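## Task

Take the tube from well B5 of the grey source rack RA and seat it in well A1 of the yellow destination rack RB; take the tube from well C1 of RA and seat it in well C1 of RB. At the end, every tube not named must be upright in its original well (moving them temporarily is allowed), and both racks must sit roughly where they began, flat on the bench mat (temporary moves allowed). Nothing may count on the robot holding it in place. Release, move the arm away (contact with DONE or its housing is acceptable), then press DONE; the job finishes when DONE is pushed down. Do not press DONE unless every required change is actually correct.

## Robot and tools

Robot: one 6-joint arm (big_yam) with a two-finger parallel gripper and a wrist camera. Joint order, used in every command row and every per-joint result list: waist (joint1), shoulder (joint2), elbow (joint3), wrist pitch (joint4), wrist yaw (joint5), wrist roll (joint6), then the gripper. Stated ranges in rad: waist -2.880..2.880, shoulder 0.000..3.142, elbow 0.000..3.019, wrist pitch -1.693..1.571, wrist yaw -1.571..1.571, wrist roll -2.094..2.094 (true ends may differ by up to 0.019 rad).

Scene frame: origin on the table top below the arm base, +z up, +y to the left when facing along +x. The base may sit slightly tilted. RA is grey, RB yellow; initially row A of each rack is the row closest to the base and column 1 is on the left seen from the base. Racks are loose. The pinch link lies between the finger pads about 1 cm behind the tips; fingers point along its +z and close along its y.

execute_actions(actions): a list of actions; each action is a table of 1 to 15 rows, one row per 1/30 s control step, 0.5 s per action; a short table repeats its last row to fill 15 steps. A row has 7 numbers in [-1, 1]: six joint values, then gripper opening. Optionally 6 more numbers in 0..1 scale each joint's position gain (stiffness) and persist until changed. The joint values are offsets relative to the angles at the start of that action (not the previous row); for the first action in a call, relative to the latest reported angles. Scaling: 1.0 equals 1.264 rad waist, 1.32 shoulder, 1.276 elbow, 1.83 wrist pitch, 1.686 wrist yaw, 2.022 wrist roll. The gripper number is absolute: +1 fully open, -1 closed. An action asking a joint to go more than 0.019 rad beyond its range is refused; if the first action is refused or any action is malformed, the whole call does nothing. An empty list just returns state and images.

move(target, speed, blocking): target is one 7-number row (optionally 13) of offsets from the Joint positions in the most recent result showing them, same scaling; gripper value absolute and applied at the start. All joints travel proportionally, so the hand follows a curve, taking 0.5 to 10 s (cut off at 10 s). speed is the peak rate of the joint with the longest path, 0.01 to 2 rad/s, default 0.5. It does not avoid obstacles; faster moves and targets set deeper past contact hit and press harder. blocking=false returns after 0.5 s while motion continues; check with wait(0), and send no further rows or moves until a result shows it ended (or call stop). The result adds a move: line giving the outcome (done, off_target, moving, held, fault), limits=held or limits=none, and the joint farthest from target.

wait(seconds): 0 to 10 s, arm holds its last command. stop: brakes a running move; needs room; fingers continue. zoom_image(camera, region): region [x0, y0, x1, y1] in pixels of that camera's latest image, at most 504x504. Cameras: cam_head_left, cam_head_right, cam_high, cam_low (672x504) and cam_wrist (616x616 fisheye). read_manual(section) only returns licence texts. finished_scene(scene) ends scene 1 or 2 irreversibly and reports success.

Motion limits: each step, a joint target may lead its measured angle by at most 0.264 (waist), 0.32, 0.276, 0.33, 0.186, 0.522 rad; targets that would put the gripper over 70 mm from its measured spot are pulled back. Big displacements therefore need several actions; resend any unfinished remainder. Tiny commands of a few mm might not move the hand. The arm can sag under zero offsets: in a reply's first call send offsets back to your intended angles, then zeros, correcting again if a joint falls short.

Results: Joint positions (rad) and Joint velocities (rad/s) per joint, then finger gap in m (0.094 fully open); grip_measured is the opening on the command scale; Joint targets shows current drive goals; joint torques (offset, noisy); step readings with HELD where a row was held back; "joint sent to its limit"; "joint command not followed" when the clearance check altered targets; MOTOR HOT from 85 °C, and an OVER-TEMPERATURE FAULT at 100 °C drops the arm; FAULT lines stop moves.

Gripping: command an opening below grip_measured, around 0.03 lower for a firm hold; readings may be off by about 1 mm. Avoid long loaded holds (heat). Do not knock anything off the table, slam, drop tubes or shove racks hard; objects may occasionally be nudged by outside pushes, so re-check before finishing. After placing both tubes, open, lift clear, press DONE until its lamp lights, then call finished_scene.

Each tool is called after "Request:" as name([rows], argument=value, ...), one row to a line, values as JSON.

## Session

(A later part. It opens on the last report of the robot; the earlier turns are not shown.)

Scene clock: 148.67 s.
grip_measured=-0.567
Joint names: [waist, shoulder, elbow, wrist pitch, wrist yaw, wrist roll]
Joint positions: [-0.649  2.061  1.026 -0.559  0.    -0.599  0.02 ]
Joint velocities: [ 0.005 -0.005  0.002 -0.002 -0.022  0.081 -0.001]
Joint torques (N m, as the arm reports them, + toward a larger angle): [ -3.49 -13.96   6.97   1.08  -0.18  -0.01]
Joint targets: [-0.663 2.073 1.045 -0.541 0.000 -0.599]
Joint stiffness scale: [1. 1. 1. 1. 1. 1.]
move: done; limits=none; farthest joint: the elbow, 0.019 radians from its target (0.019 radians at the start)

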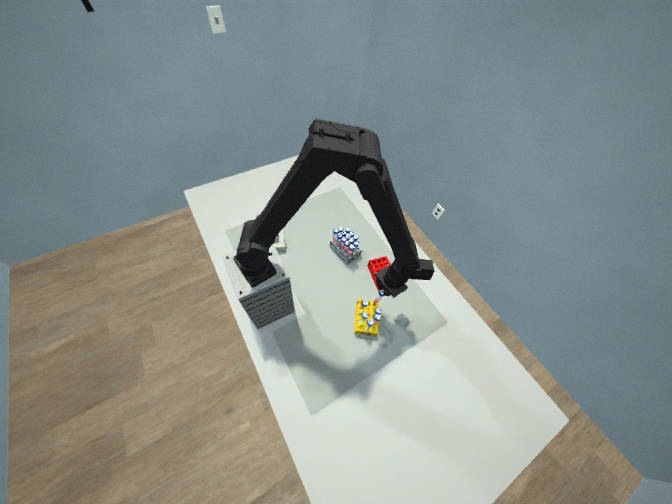

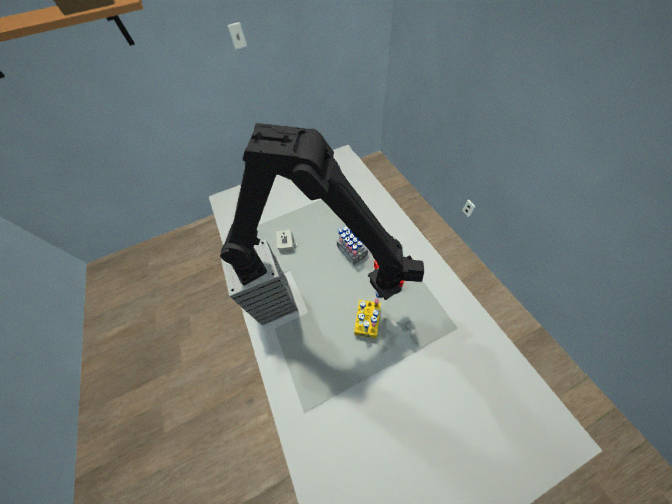

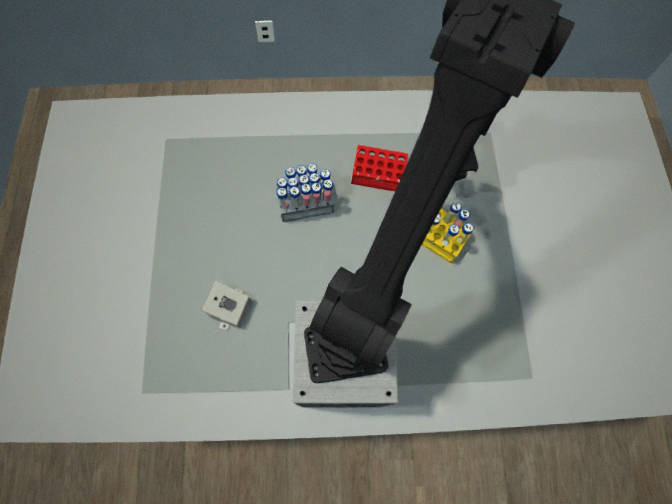

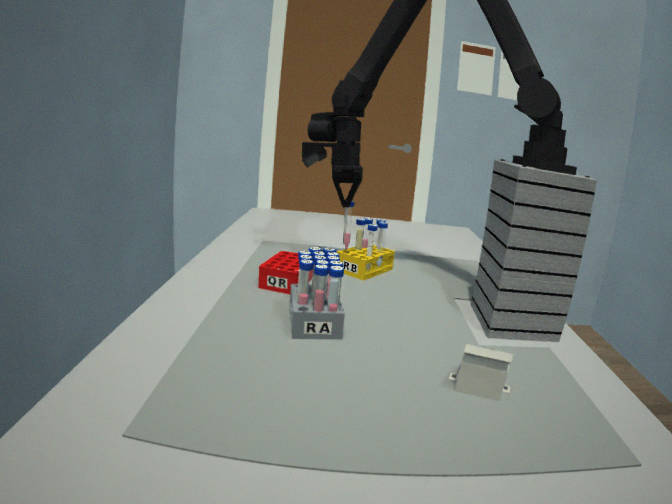

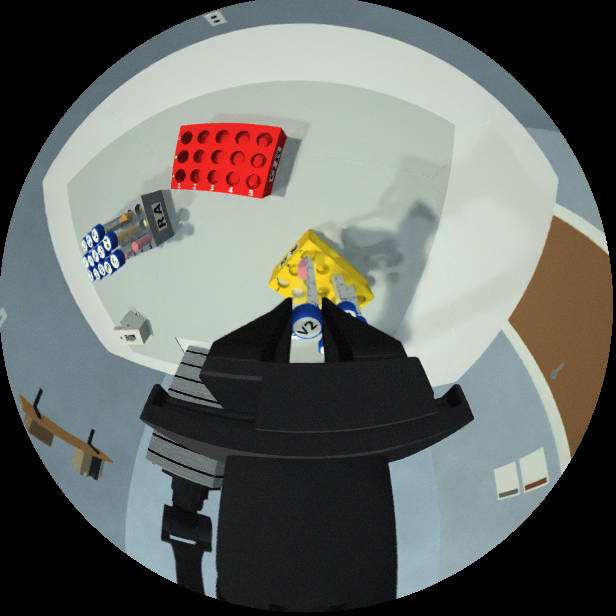

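Request:
move(target=[-0.01,0.09,0.033,0.06,0,0,-0.6], speed=0.06)

Request:
zoom_image(camera="cam_low", region=[310,190,410,290])

Scene clock: 154.53 s.
grip_measured=-0.567
Joint names: [waist, shoulder, elbow, wrist pitch, wrist yaw, wrist roll]
Joint positions: [-0.65   2.165  1.042 -0.467  0.004 -0.599  0.02 ]
Joint velocities: [-0.005  0.005  0.002  0.007 -0.007 -0.11  -0.001]
Joint torques (N m, as the arm reports them, + toward a larger angle): [ -3.74 -14.5    6.66   1.02  -0.33   0.02]
Joint targets: [-0.662 2.180 1.068 -0.449 0.000 -0.599]
Joint stiffness scale: [1. 1. 1. 1. 1. 1.]
move: off_target; limits=none; farthest joint: the elbow, 0.026 radians from its target (0.042 radians at the start)

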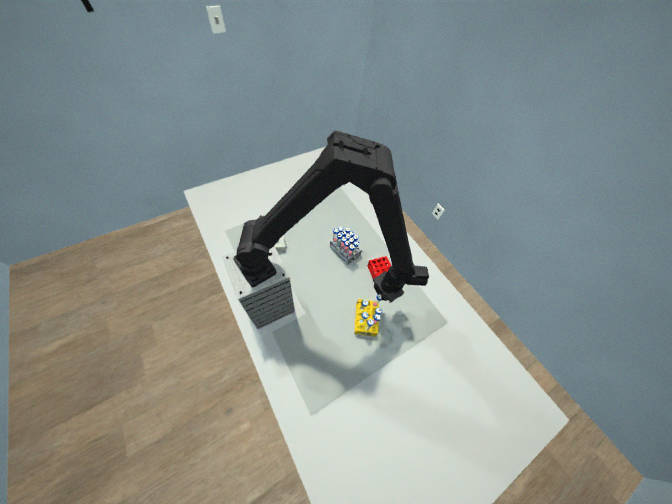

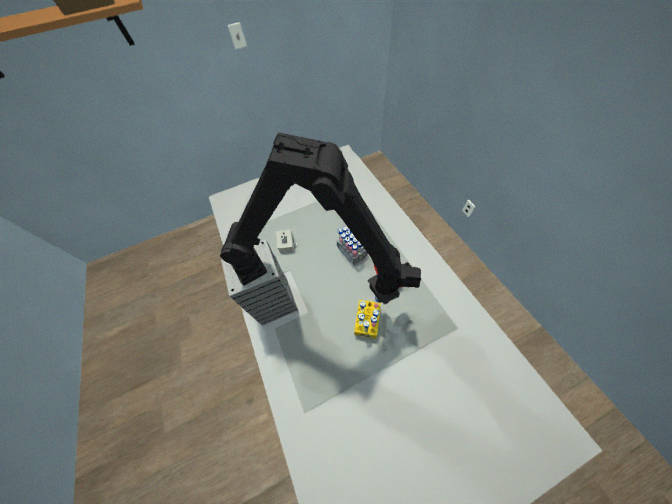

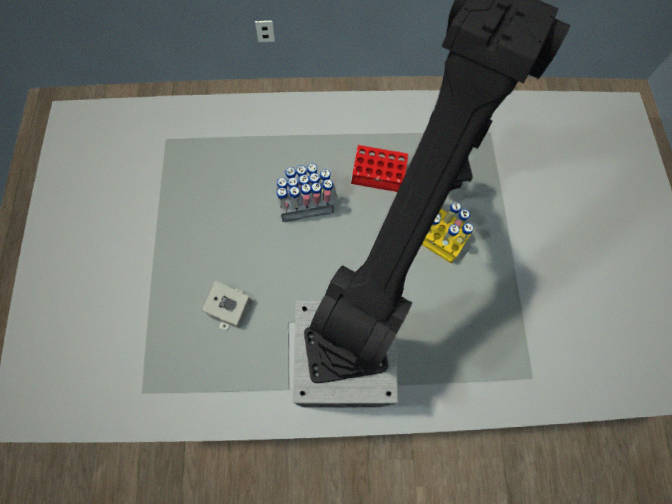

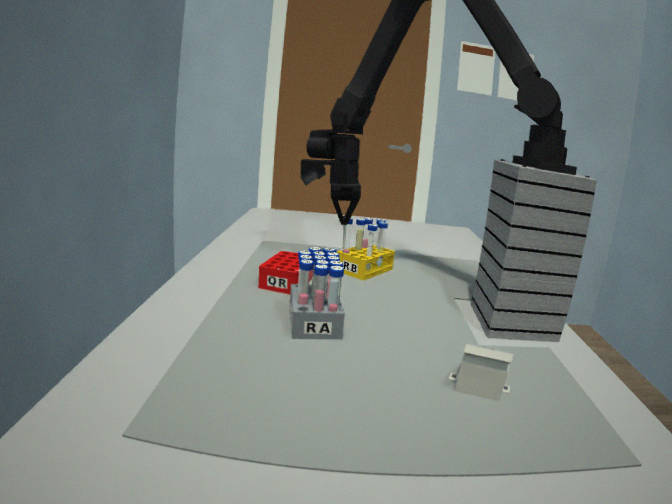

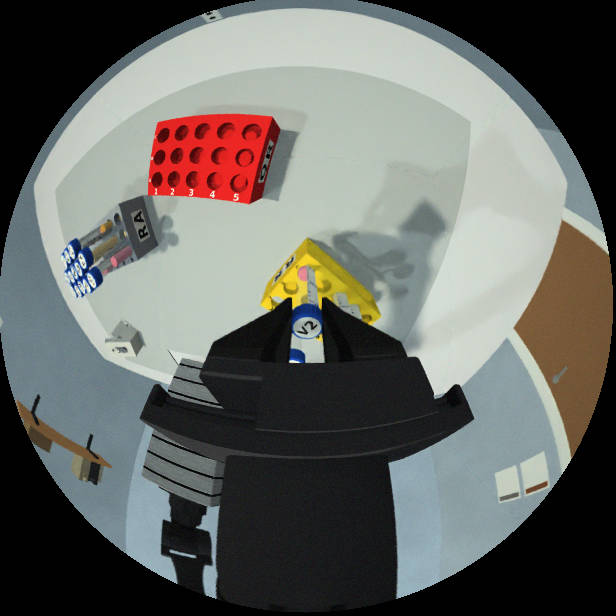

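Region (310, 190, 410, 290) of cam_low's 672x504 image, scaled by 5.040, with more detail than that image has.

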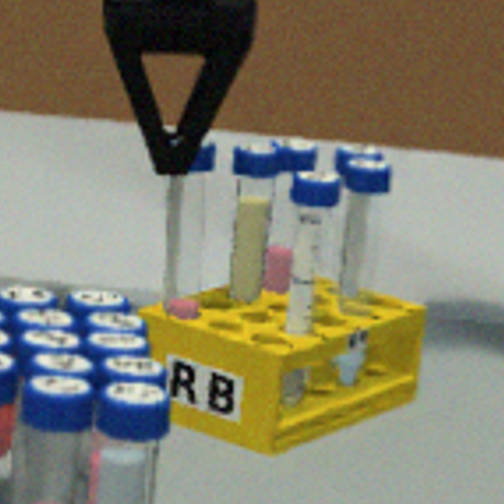

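Request:
move(target=[0,0.023,0.022,0.017,0,0,-0.6], speed=0.05)

Request:
move(target=[0,0,0,0,0,0,-0.35])

Request:
move(target=[0,-0.12,0,-0.085,0,0,-0.35], speed=0.3)

Request:
move(target=[0.465,0.02,-0.062,0.065,0,0.66,-0.35], speed=0.7)

Request:
zoom_image(camera="cam_wrist", region=[200,180,440,360])

Scene clock: 170.07 s.
grip_measured=-0.567
Joint names: [waist, shoulder, elbow, wrist pitch, wrist yaw, wrist roll]
Joint positions: [-0.65   2.181  1.044 -0.454  0.005 -0.599  0.02 ]
Joint velocities: [-0.005 -0.005 -0.012 -0.012  0.037  0.037  0.001]
Joint torques (N m, as the arm reports them, + toward a larger angle): [ -2.06 -14.53   6.55   1.01  -0.23   0.02]
Joint targets: [-0.650 2.196 1.070 -0.436 0.004 -0.599]
Joint stiffness scale: [1. 1. 1. 1. 1. 1.]
move: off_target; limits=none; farthest joint: the elbow, 0.026 radians from its target (0.028 radians at the start)

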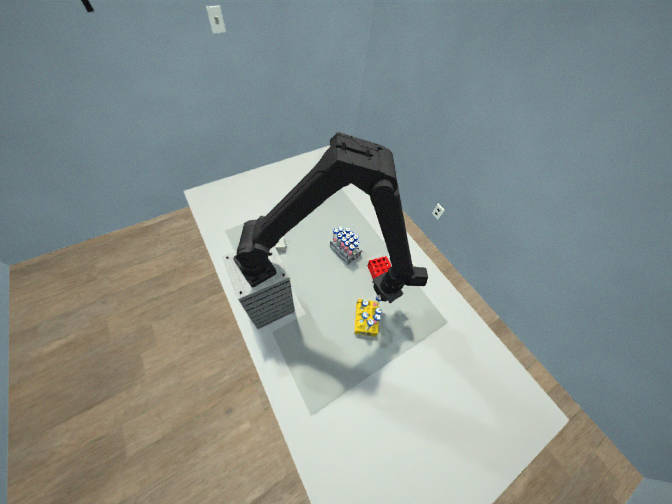

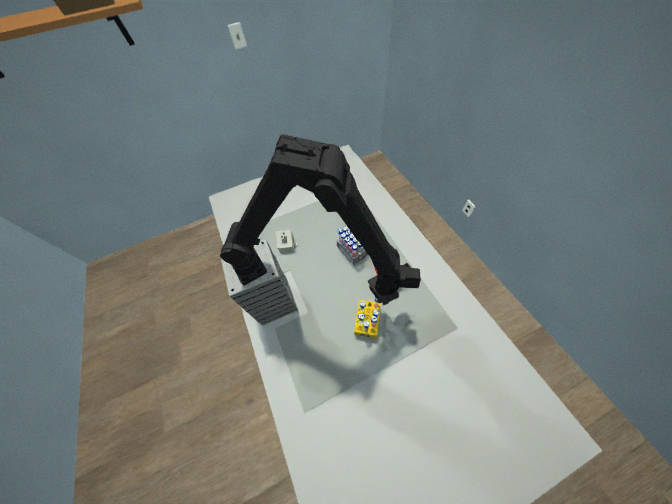

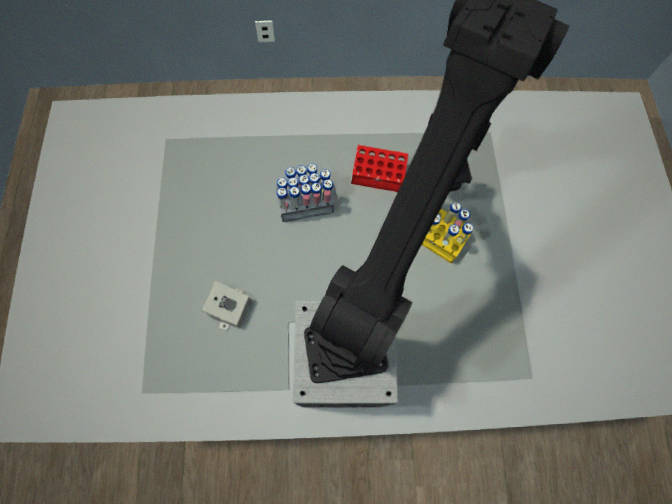

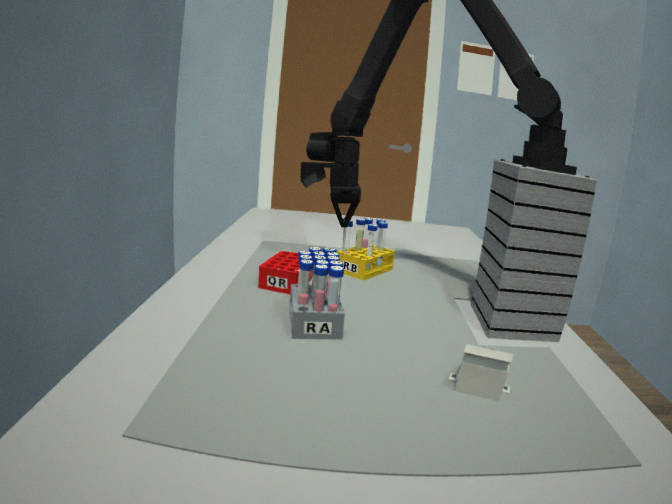

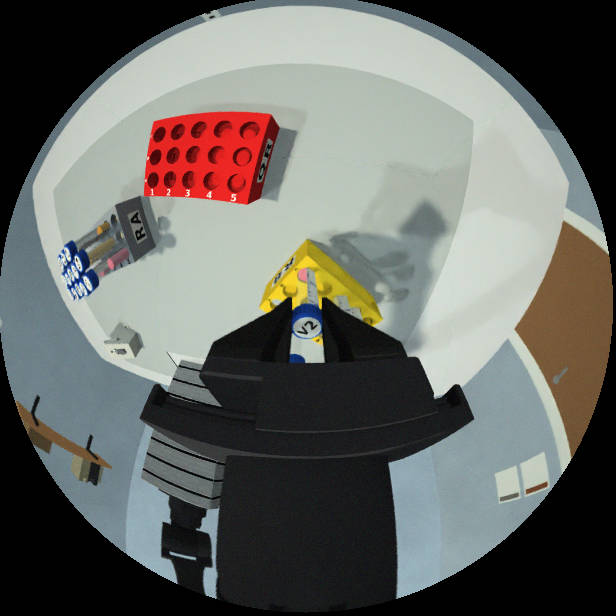

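Scene clock: 170.57 s.
grip_measured=-0.351
Joint names: [waist, shoulder, elbow, wrist pitch, wrist yaw, wrist roll]
Joint positions: [-0.65   2.181  1.044 -0.454  0.006 -0.599  0.03 ]
Joint velocities: [ 0.005  0.015 -0.012 -0.007  0.022 -0.007 -0.001]
Joint torques (N m, as the arm reports them, + toward a larger angle): [ -2.5  -15.22   4.3    0.45  -0.16  -0.01]
Joint targets: [-0.650 2.181 1.044 -0.454 0.005 -0.599]
Joint stiffness scale: [1. 1. 1. 1. 1. 1.]
move: done; limits=none; farthest joint: the wrist yaw, 0.001 radians from its target (0.000 radians at the start)

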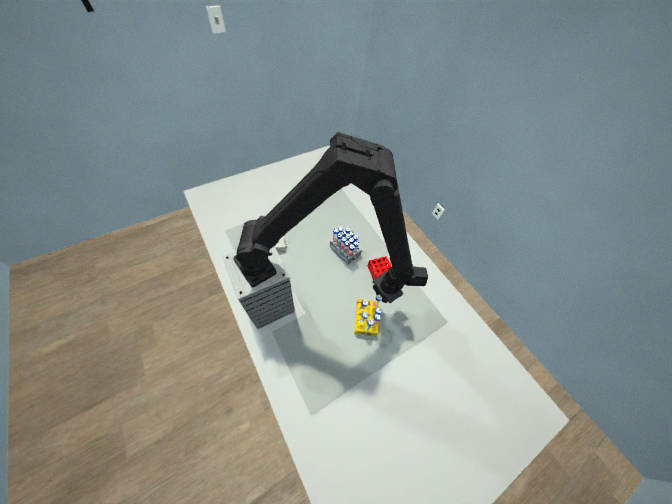

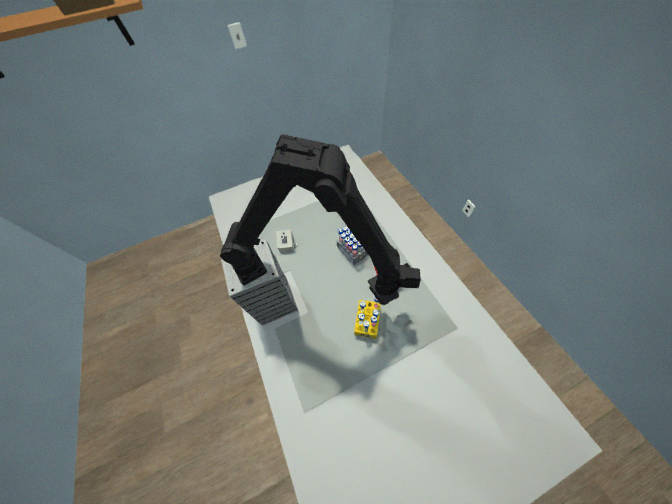

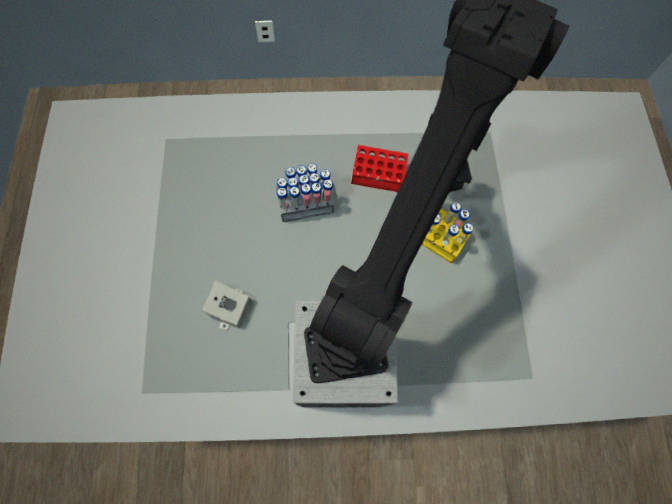

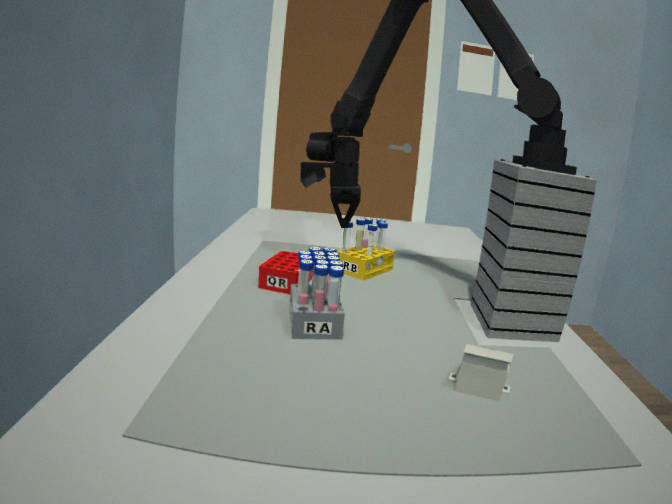

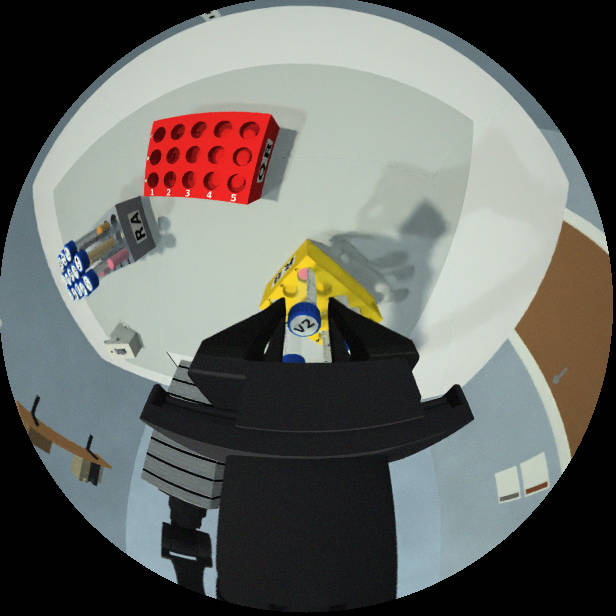

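Scene clock: 171.57 s.
grip_measured=-0.351
Joint names: [waist, shoulder, elbow, wrist pitch, wrist yaw, wrist roll]
Joint positions: [-0.65   2.025  1.044 -0.593  0.006 -0.599  0.03 ]
Joint velocities: [ 0.005  0.015 -0.017  0.007 -0.007  0.022 -0.001]
Joint torques (N m, as the arm reports them, + toward a larger angle): [ -2.44 -15.77   5.68  -0.17  -0.17   0.02]
Joint targets: [-0.650 2.022 1.045 -0.609 0.006 -0.599]
Joint stiffness scale: [1. 1. 1. 1. 1. 1.]
move: done; limits=none; farthest joint: the wrist pitch, 0.016 radians from its target (0.156 radians at the start)

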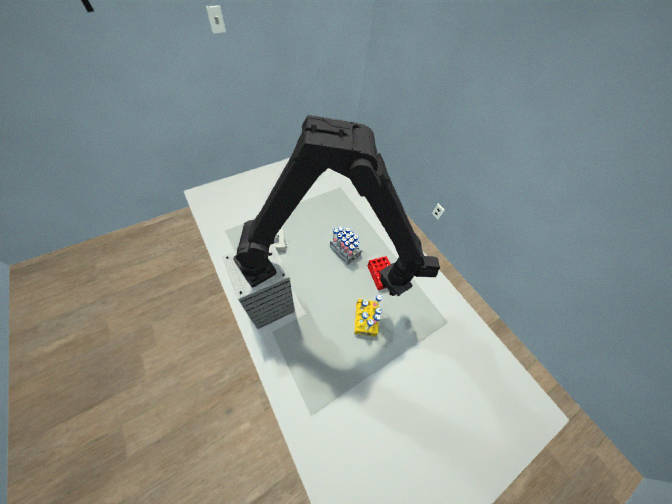

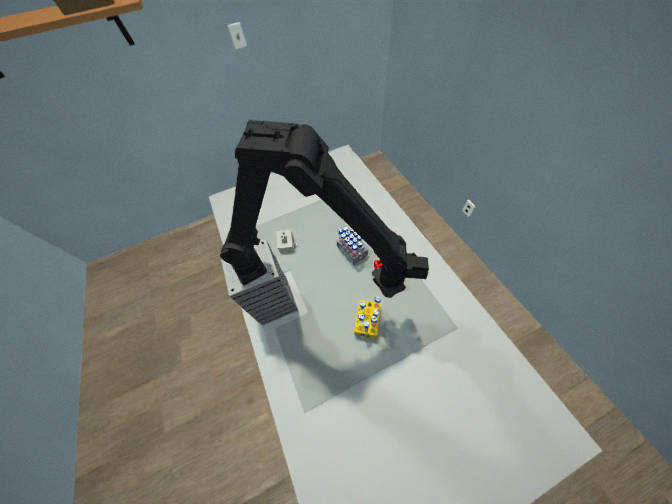

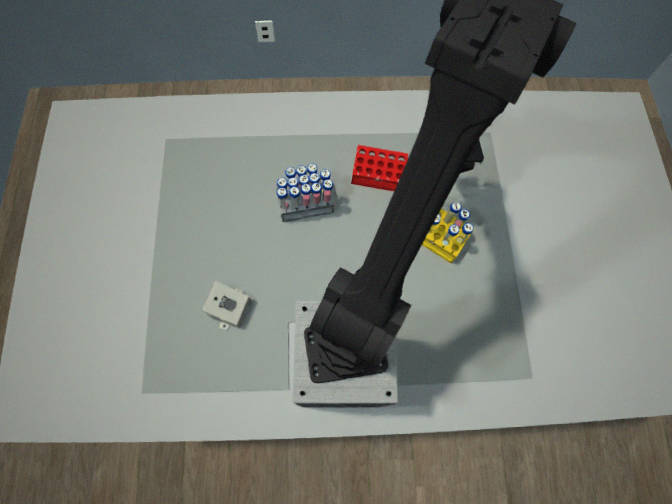

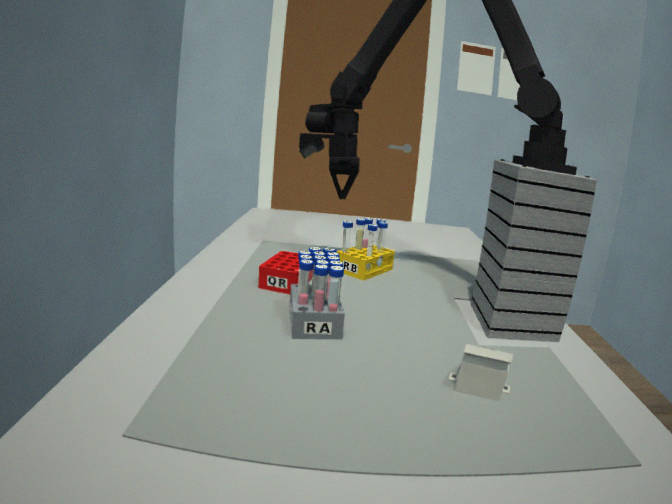

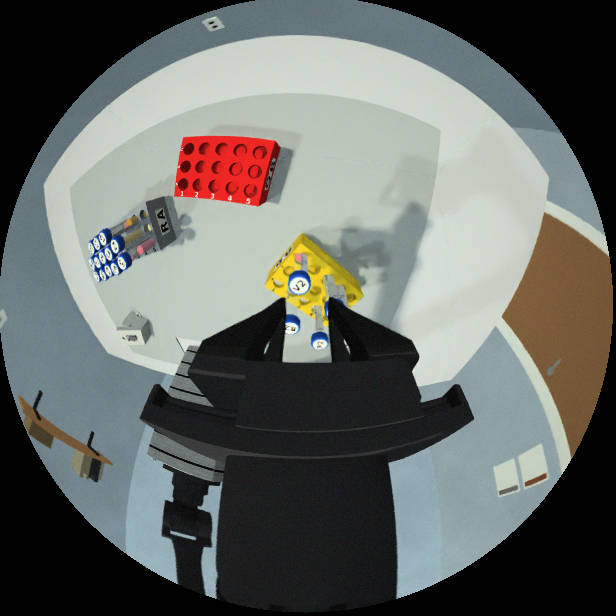

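Scene clock: 174.33 s.
grip_measured=-0.351
Joint names: [waist, shoulder, elbow, wrist pitch, wrist yaw, wrist roll]
Joint positions: [-0.066  2.036  0.968 -0.492  0.006  0.725  0.03 ]
Joint velocities: [ 0.005 -0.005 -0.007  0.007  0.022  0.022  0.   ]
Joint torques (N m, as the arm reports them, + toward a larger angle): [ -2.18 -13.35   4.68   1.15  -0.08   0.12]
Joint targets: [-0.062 2.051 0.965 -0.474 0.006 0.736]
Joint stiffness scale: [1. 1. 1. 1. 1. 1.]
move: done; limits=none; farthest joint: the wrist pitch, 0.018 radians from its target (0.119 radians at the start)

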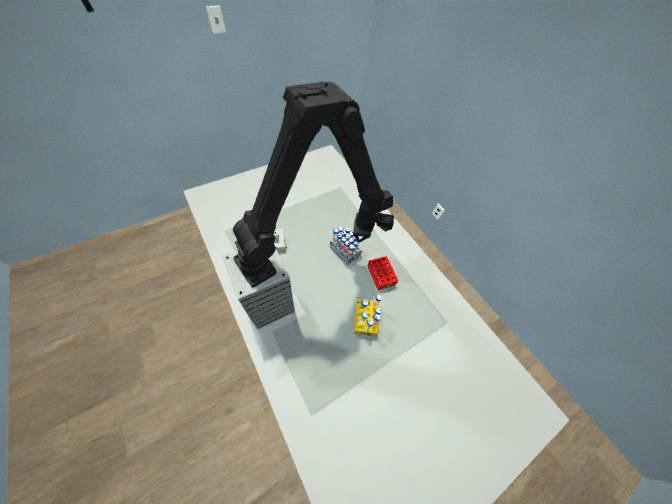

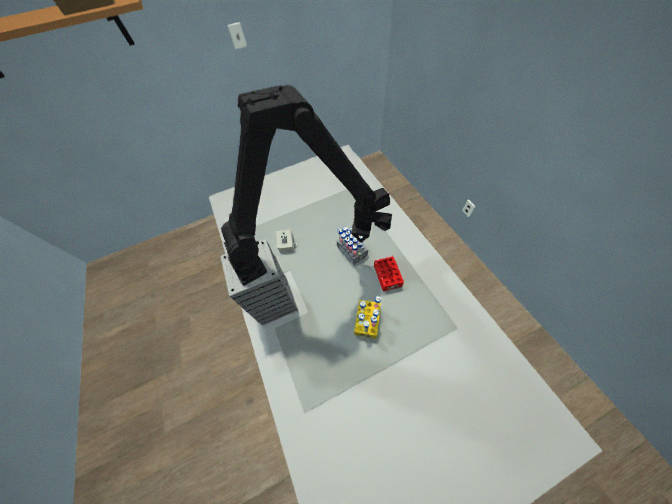

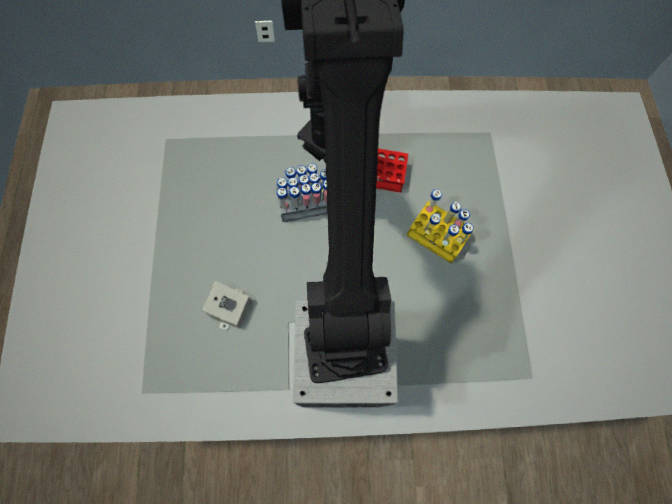

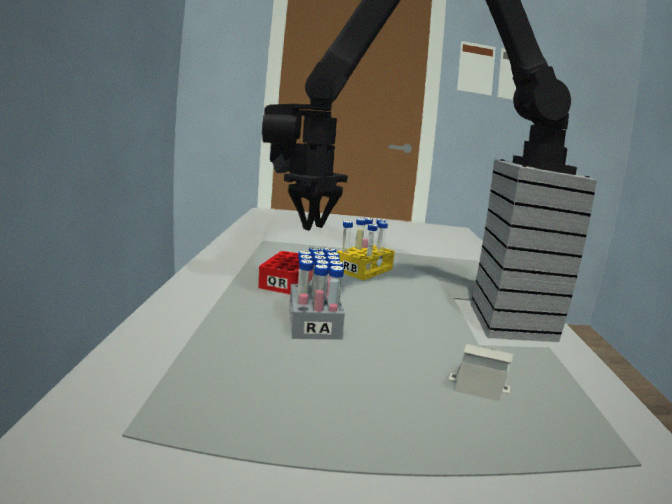

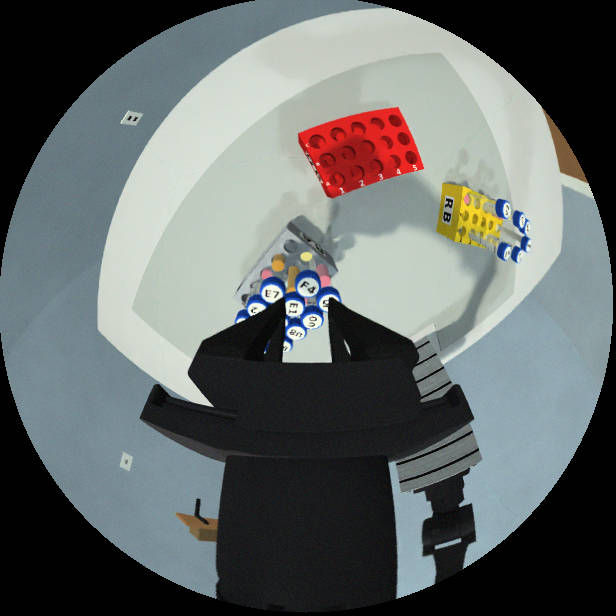

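Region (200, 180, 440, 360) of cam_wrist's 616x616 image, scaled by 2.100, with more detail than that image has; it fills the top 378 rows of this view, and the rest is white.

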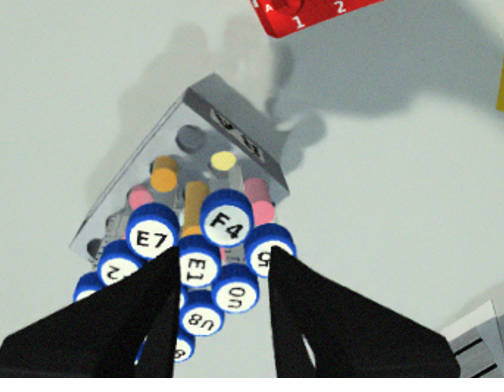

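Request:
move(target=[0,0.066,0.028,0.036,0,0,-0.38], speed=0.1)

Request:
zoom_image(camera="cam_wrist", region=[200,180,440,360])

Scene clock: 179.53 s.
grip_measured=-0.379
Joint names: [waist, shoulder, elbow, wrist pitch, wrist yaw, wrist roll]
Joint positions: [-0.066  2.11   0.979 -0.444  0.006  0.725  0.029]
Joint velocities: [-0.015  0.015 -0.002  0.007  0.022  0.007 -0.001]
Joint torques (N m, as the arm reports them, + toward a larger angle): [ -2.28 -13.86   6.62   1.03  -0.06  -0.01]
Joint targets: [-0.066 2.123 1.003 -0.427 0.006 0.725]
Joint stiffness scale: [1. 1. 1. 1. 1. 1.]
move: off_target; limits=none; farthest joint: the elbow, 0.025 radians from its target (0.036 radians at the start)

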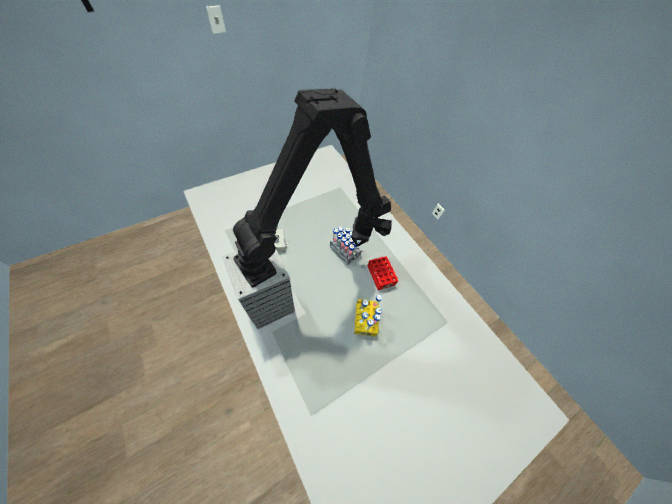

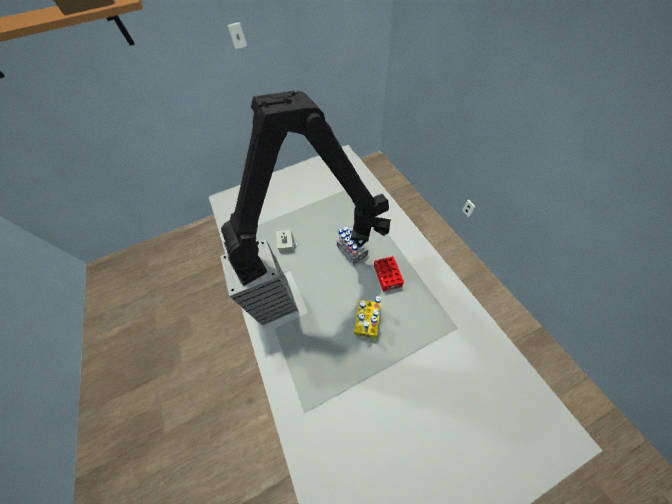

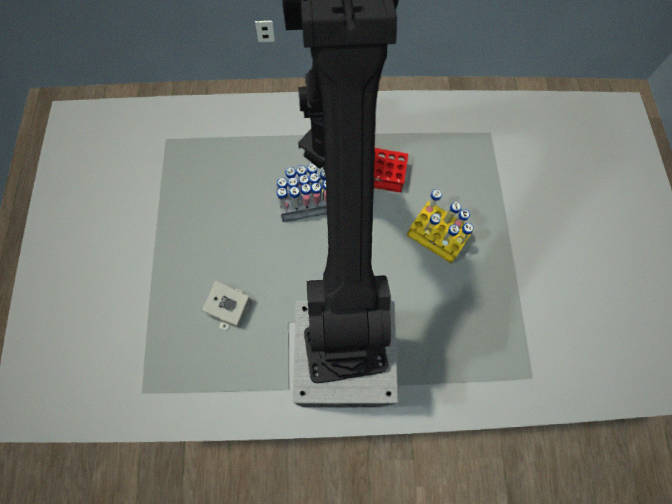

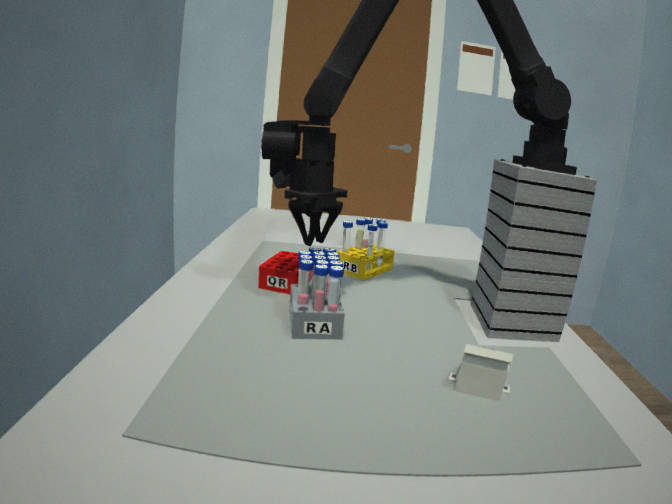

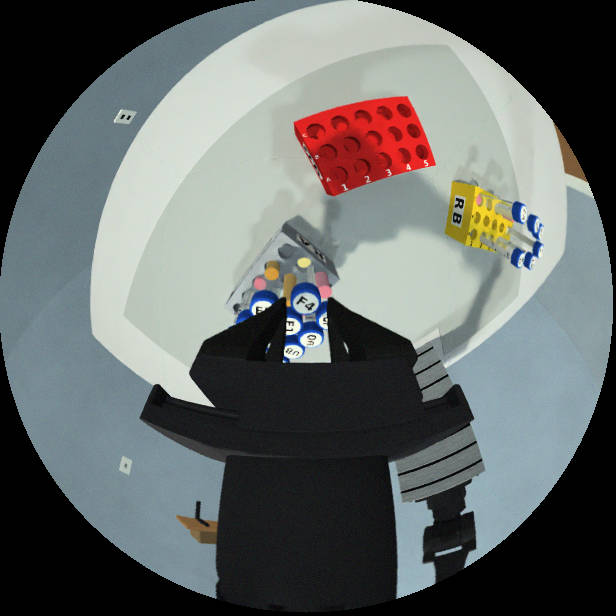

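Region (200, 180, 440, 360) of cam_wrist's 616x616 image, scaled by 2.100, with more detail than that image has; it fills the top 378 rows of this view, and the rest is white.

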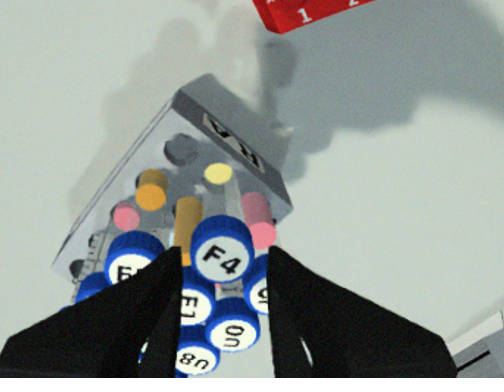

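Request:
move(target=[-0.022,0.015,0.037,-0.018,0,0,-0.38], speed=0.08)

Request:
zoom_image(camera="cam_wrist", region=[200,180,440,360])

Scene clock: 185.00 s.
grip_measured=-0.379
Joint names: [waist, shoulder, elbow, wrist pitch, wrist yaw, wrist roll]
Joint positions: [-0.081  2.113  1.003 -0.461  0.006  0.725  0.029]
Joint velocities: [ 0.005  0.005  0.007 -0.002 -0.051 -0.022 -0.001]
Joint torques (N m, as the arm reports them, + toward a larger angle): [ -3.29 -13.45   6.6   -0.24  -0.04  -0.02]
Joint targets: [-0.094 2.130 1.026 -0.477 0.006 0.725]
Joint stiffness scale: [1. 1. 1. 1. 1. 1.]
move: off_target; limits=none; farthest joint: the elbow, 0.023 radians from its target (0.047 radians at the start)

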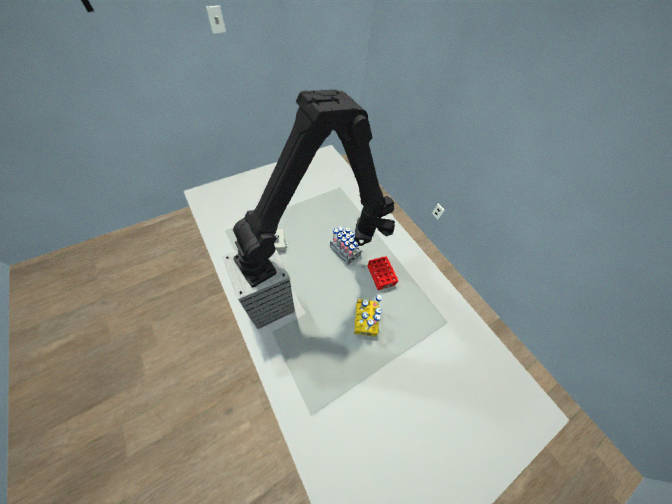

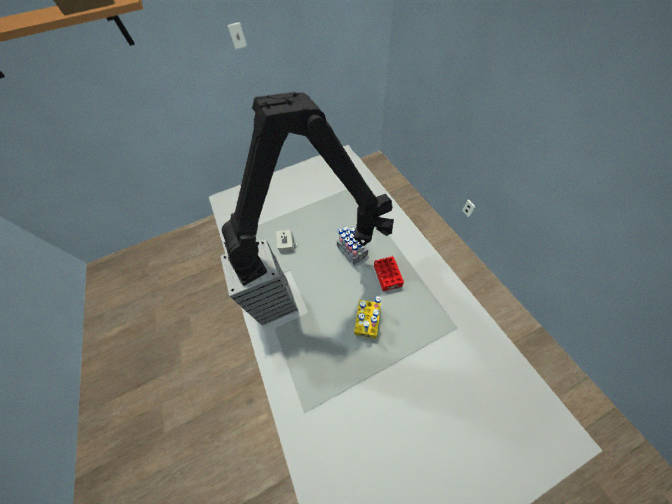

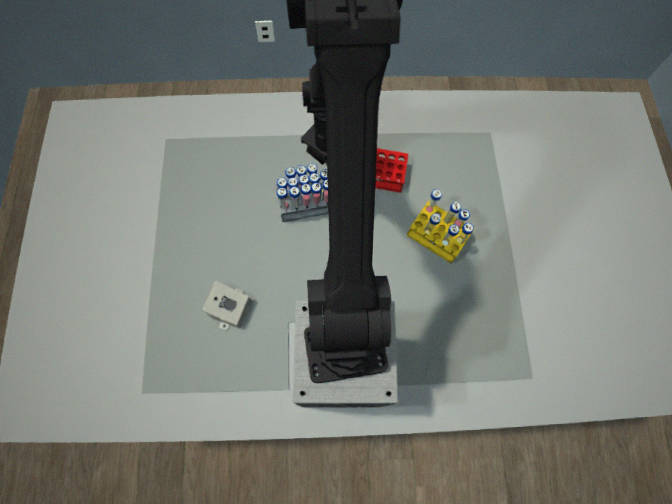

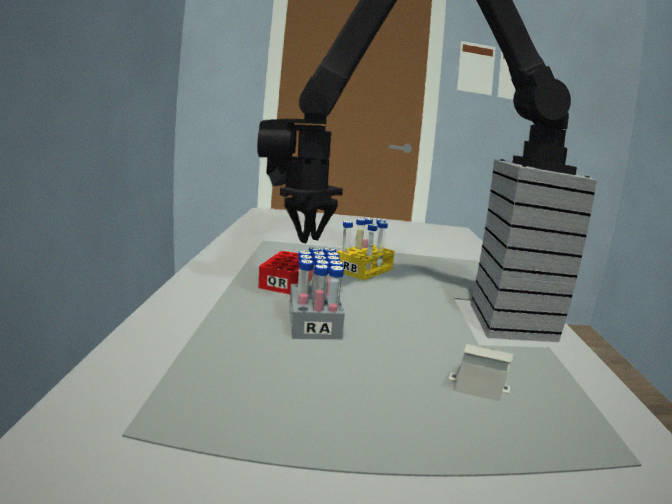

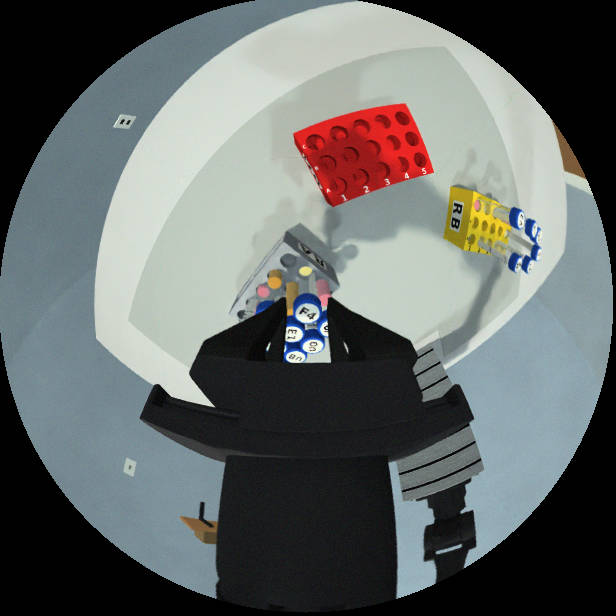

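Region (200, 180, 440, 360) of cam_wrist's 616x616 image, scaled by 2.100, with more detail than that image has; it fills the top 378 rows of this view, and the rest is white.

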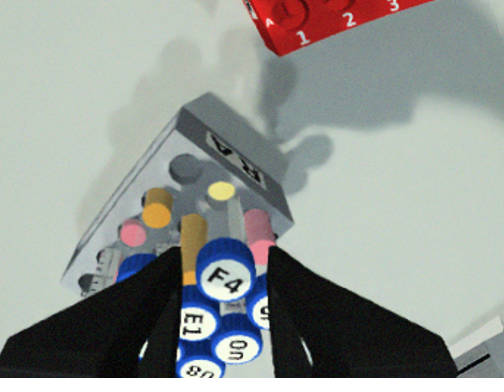

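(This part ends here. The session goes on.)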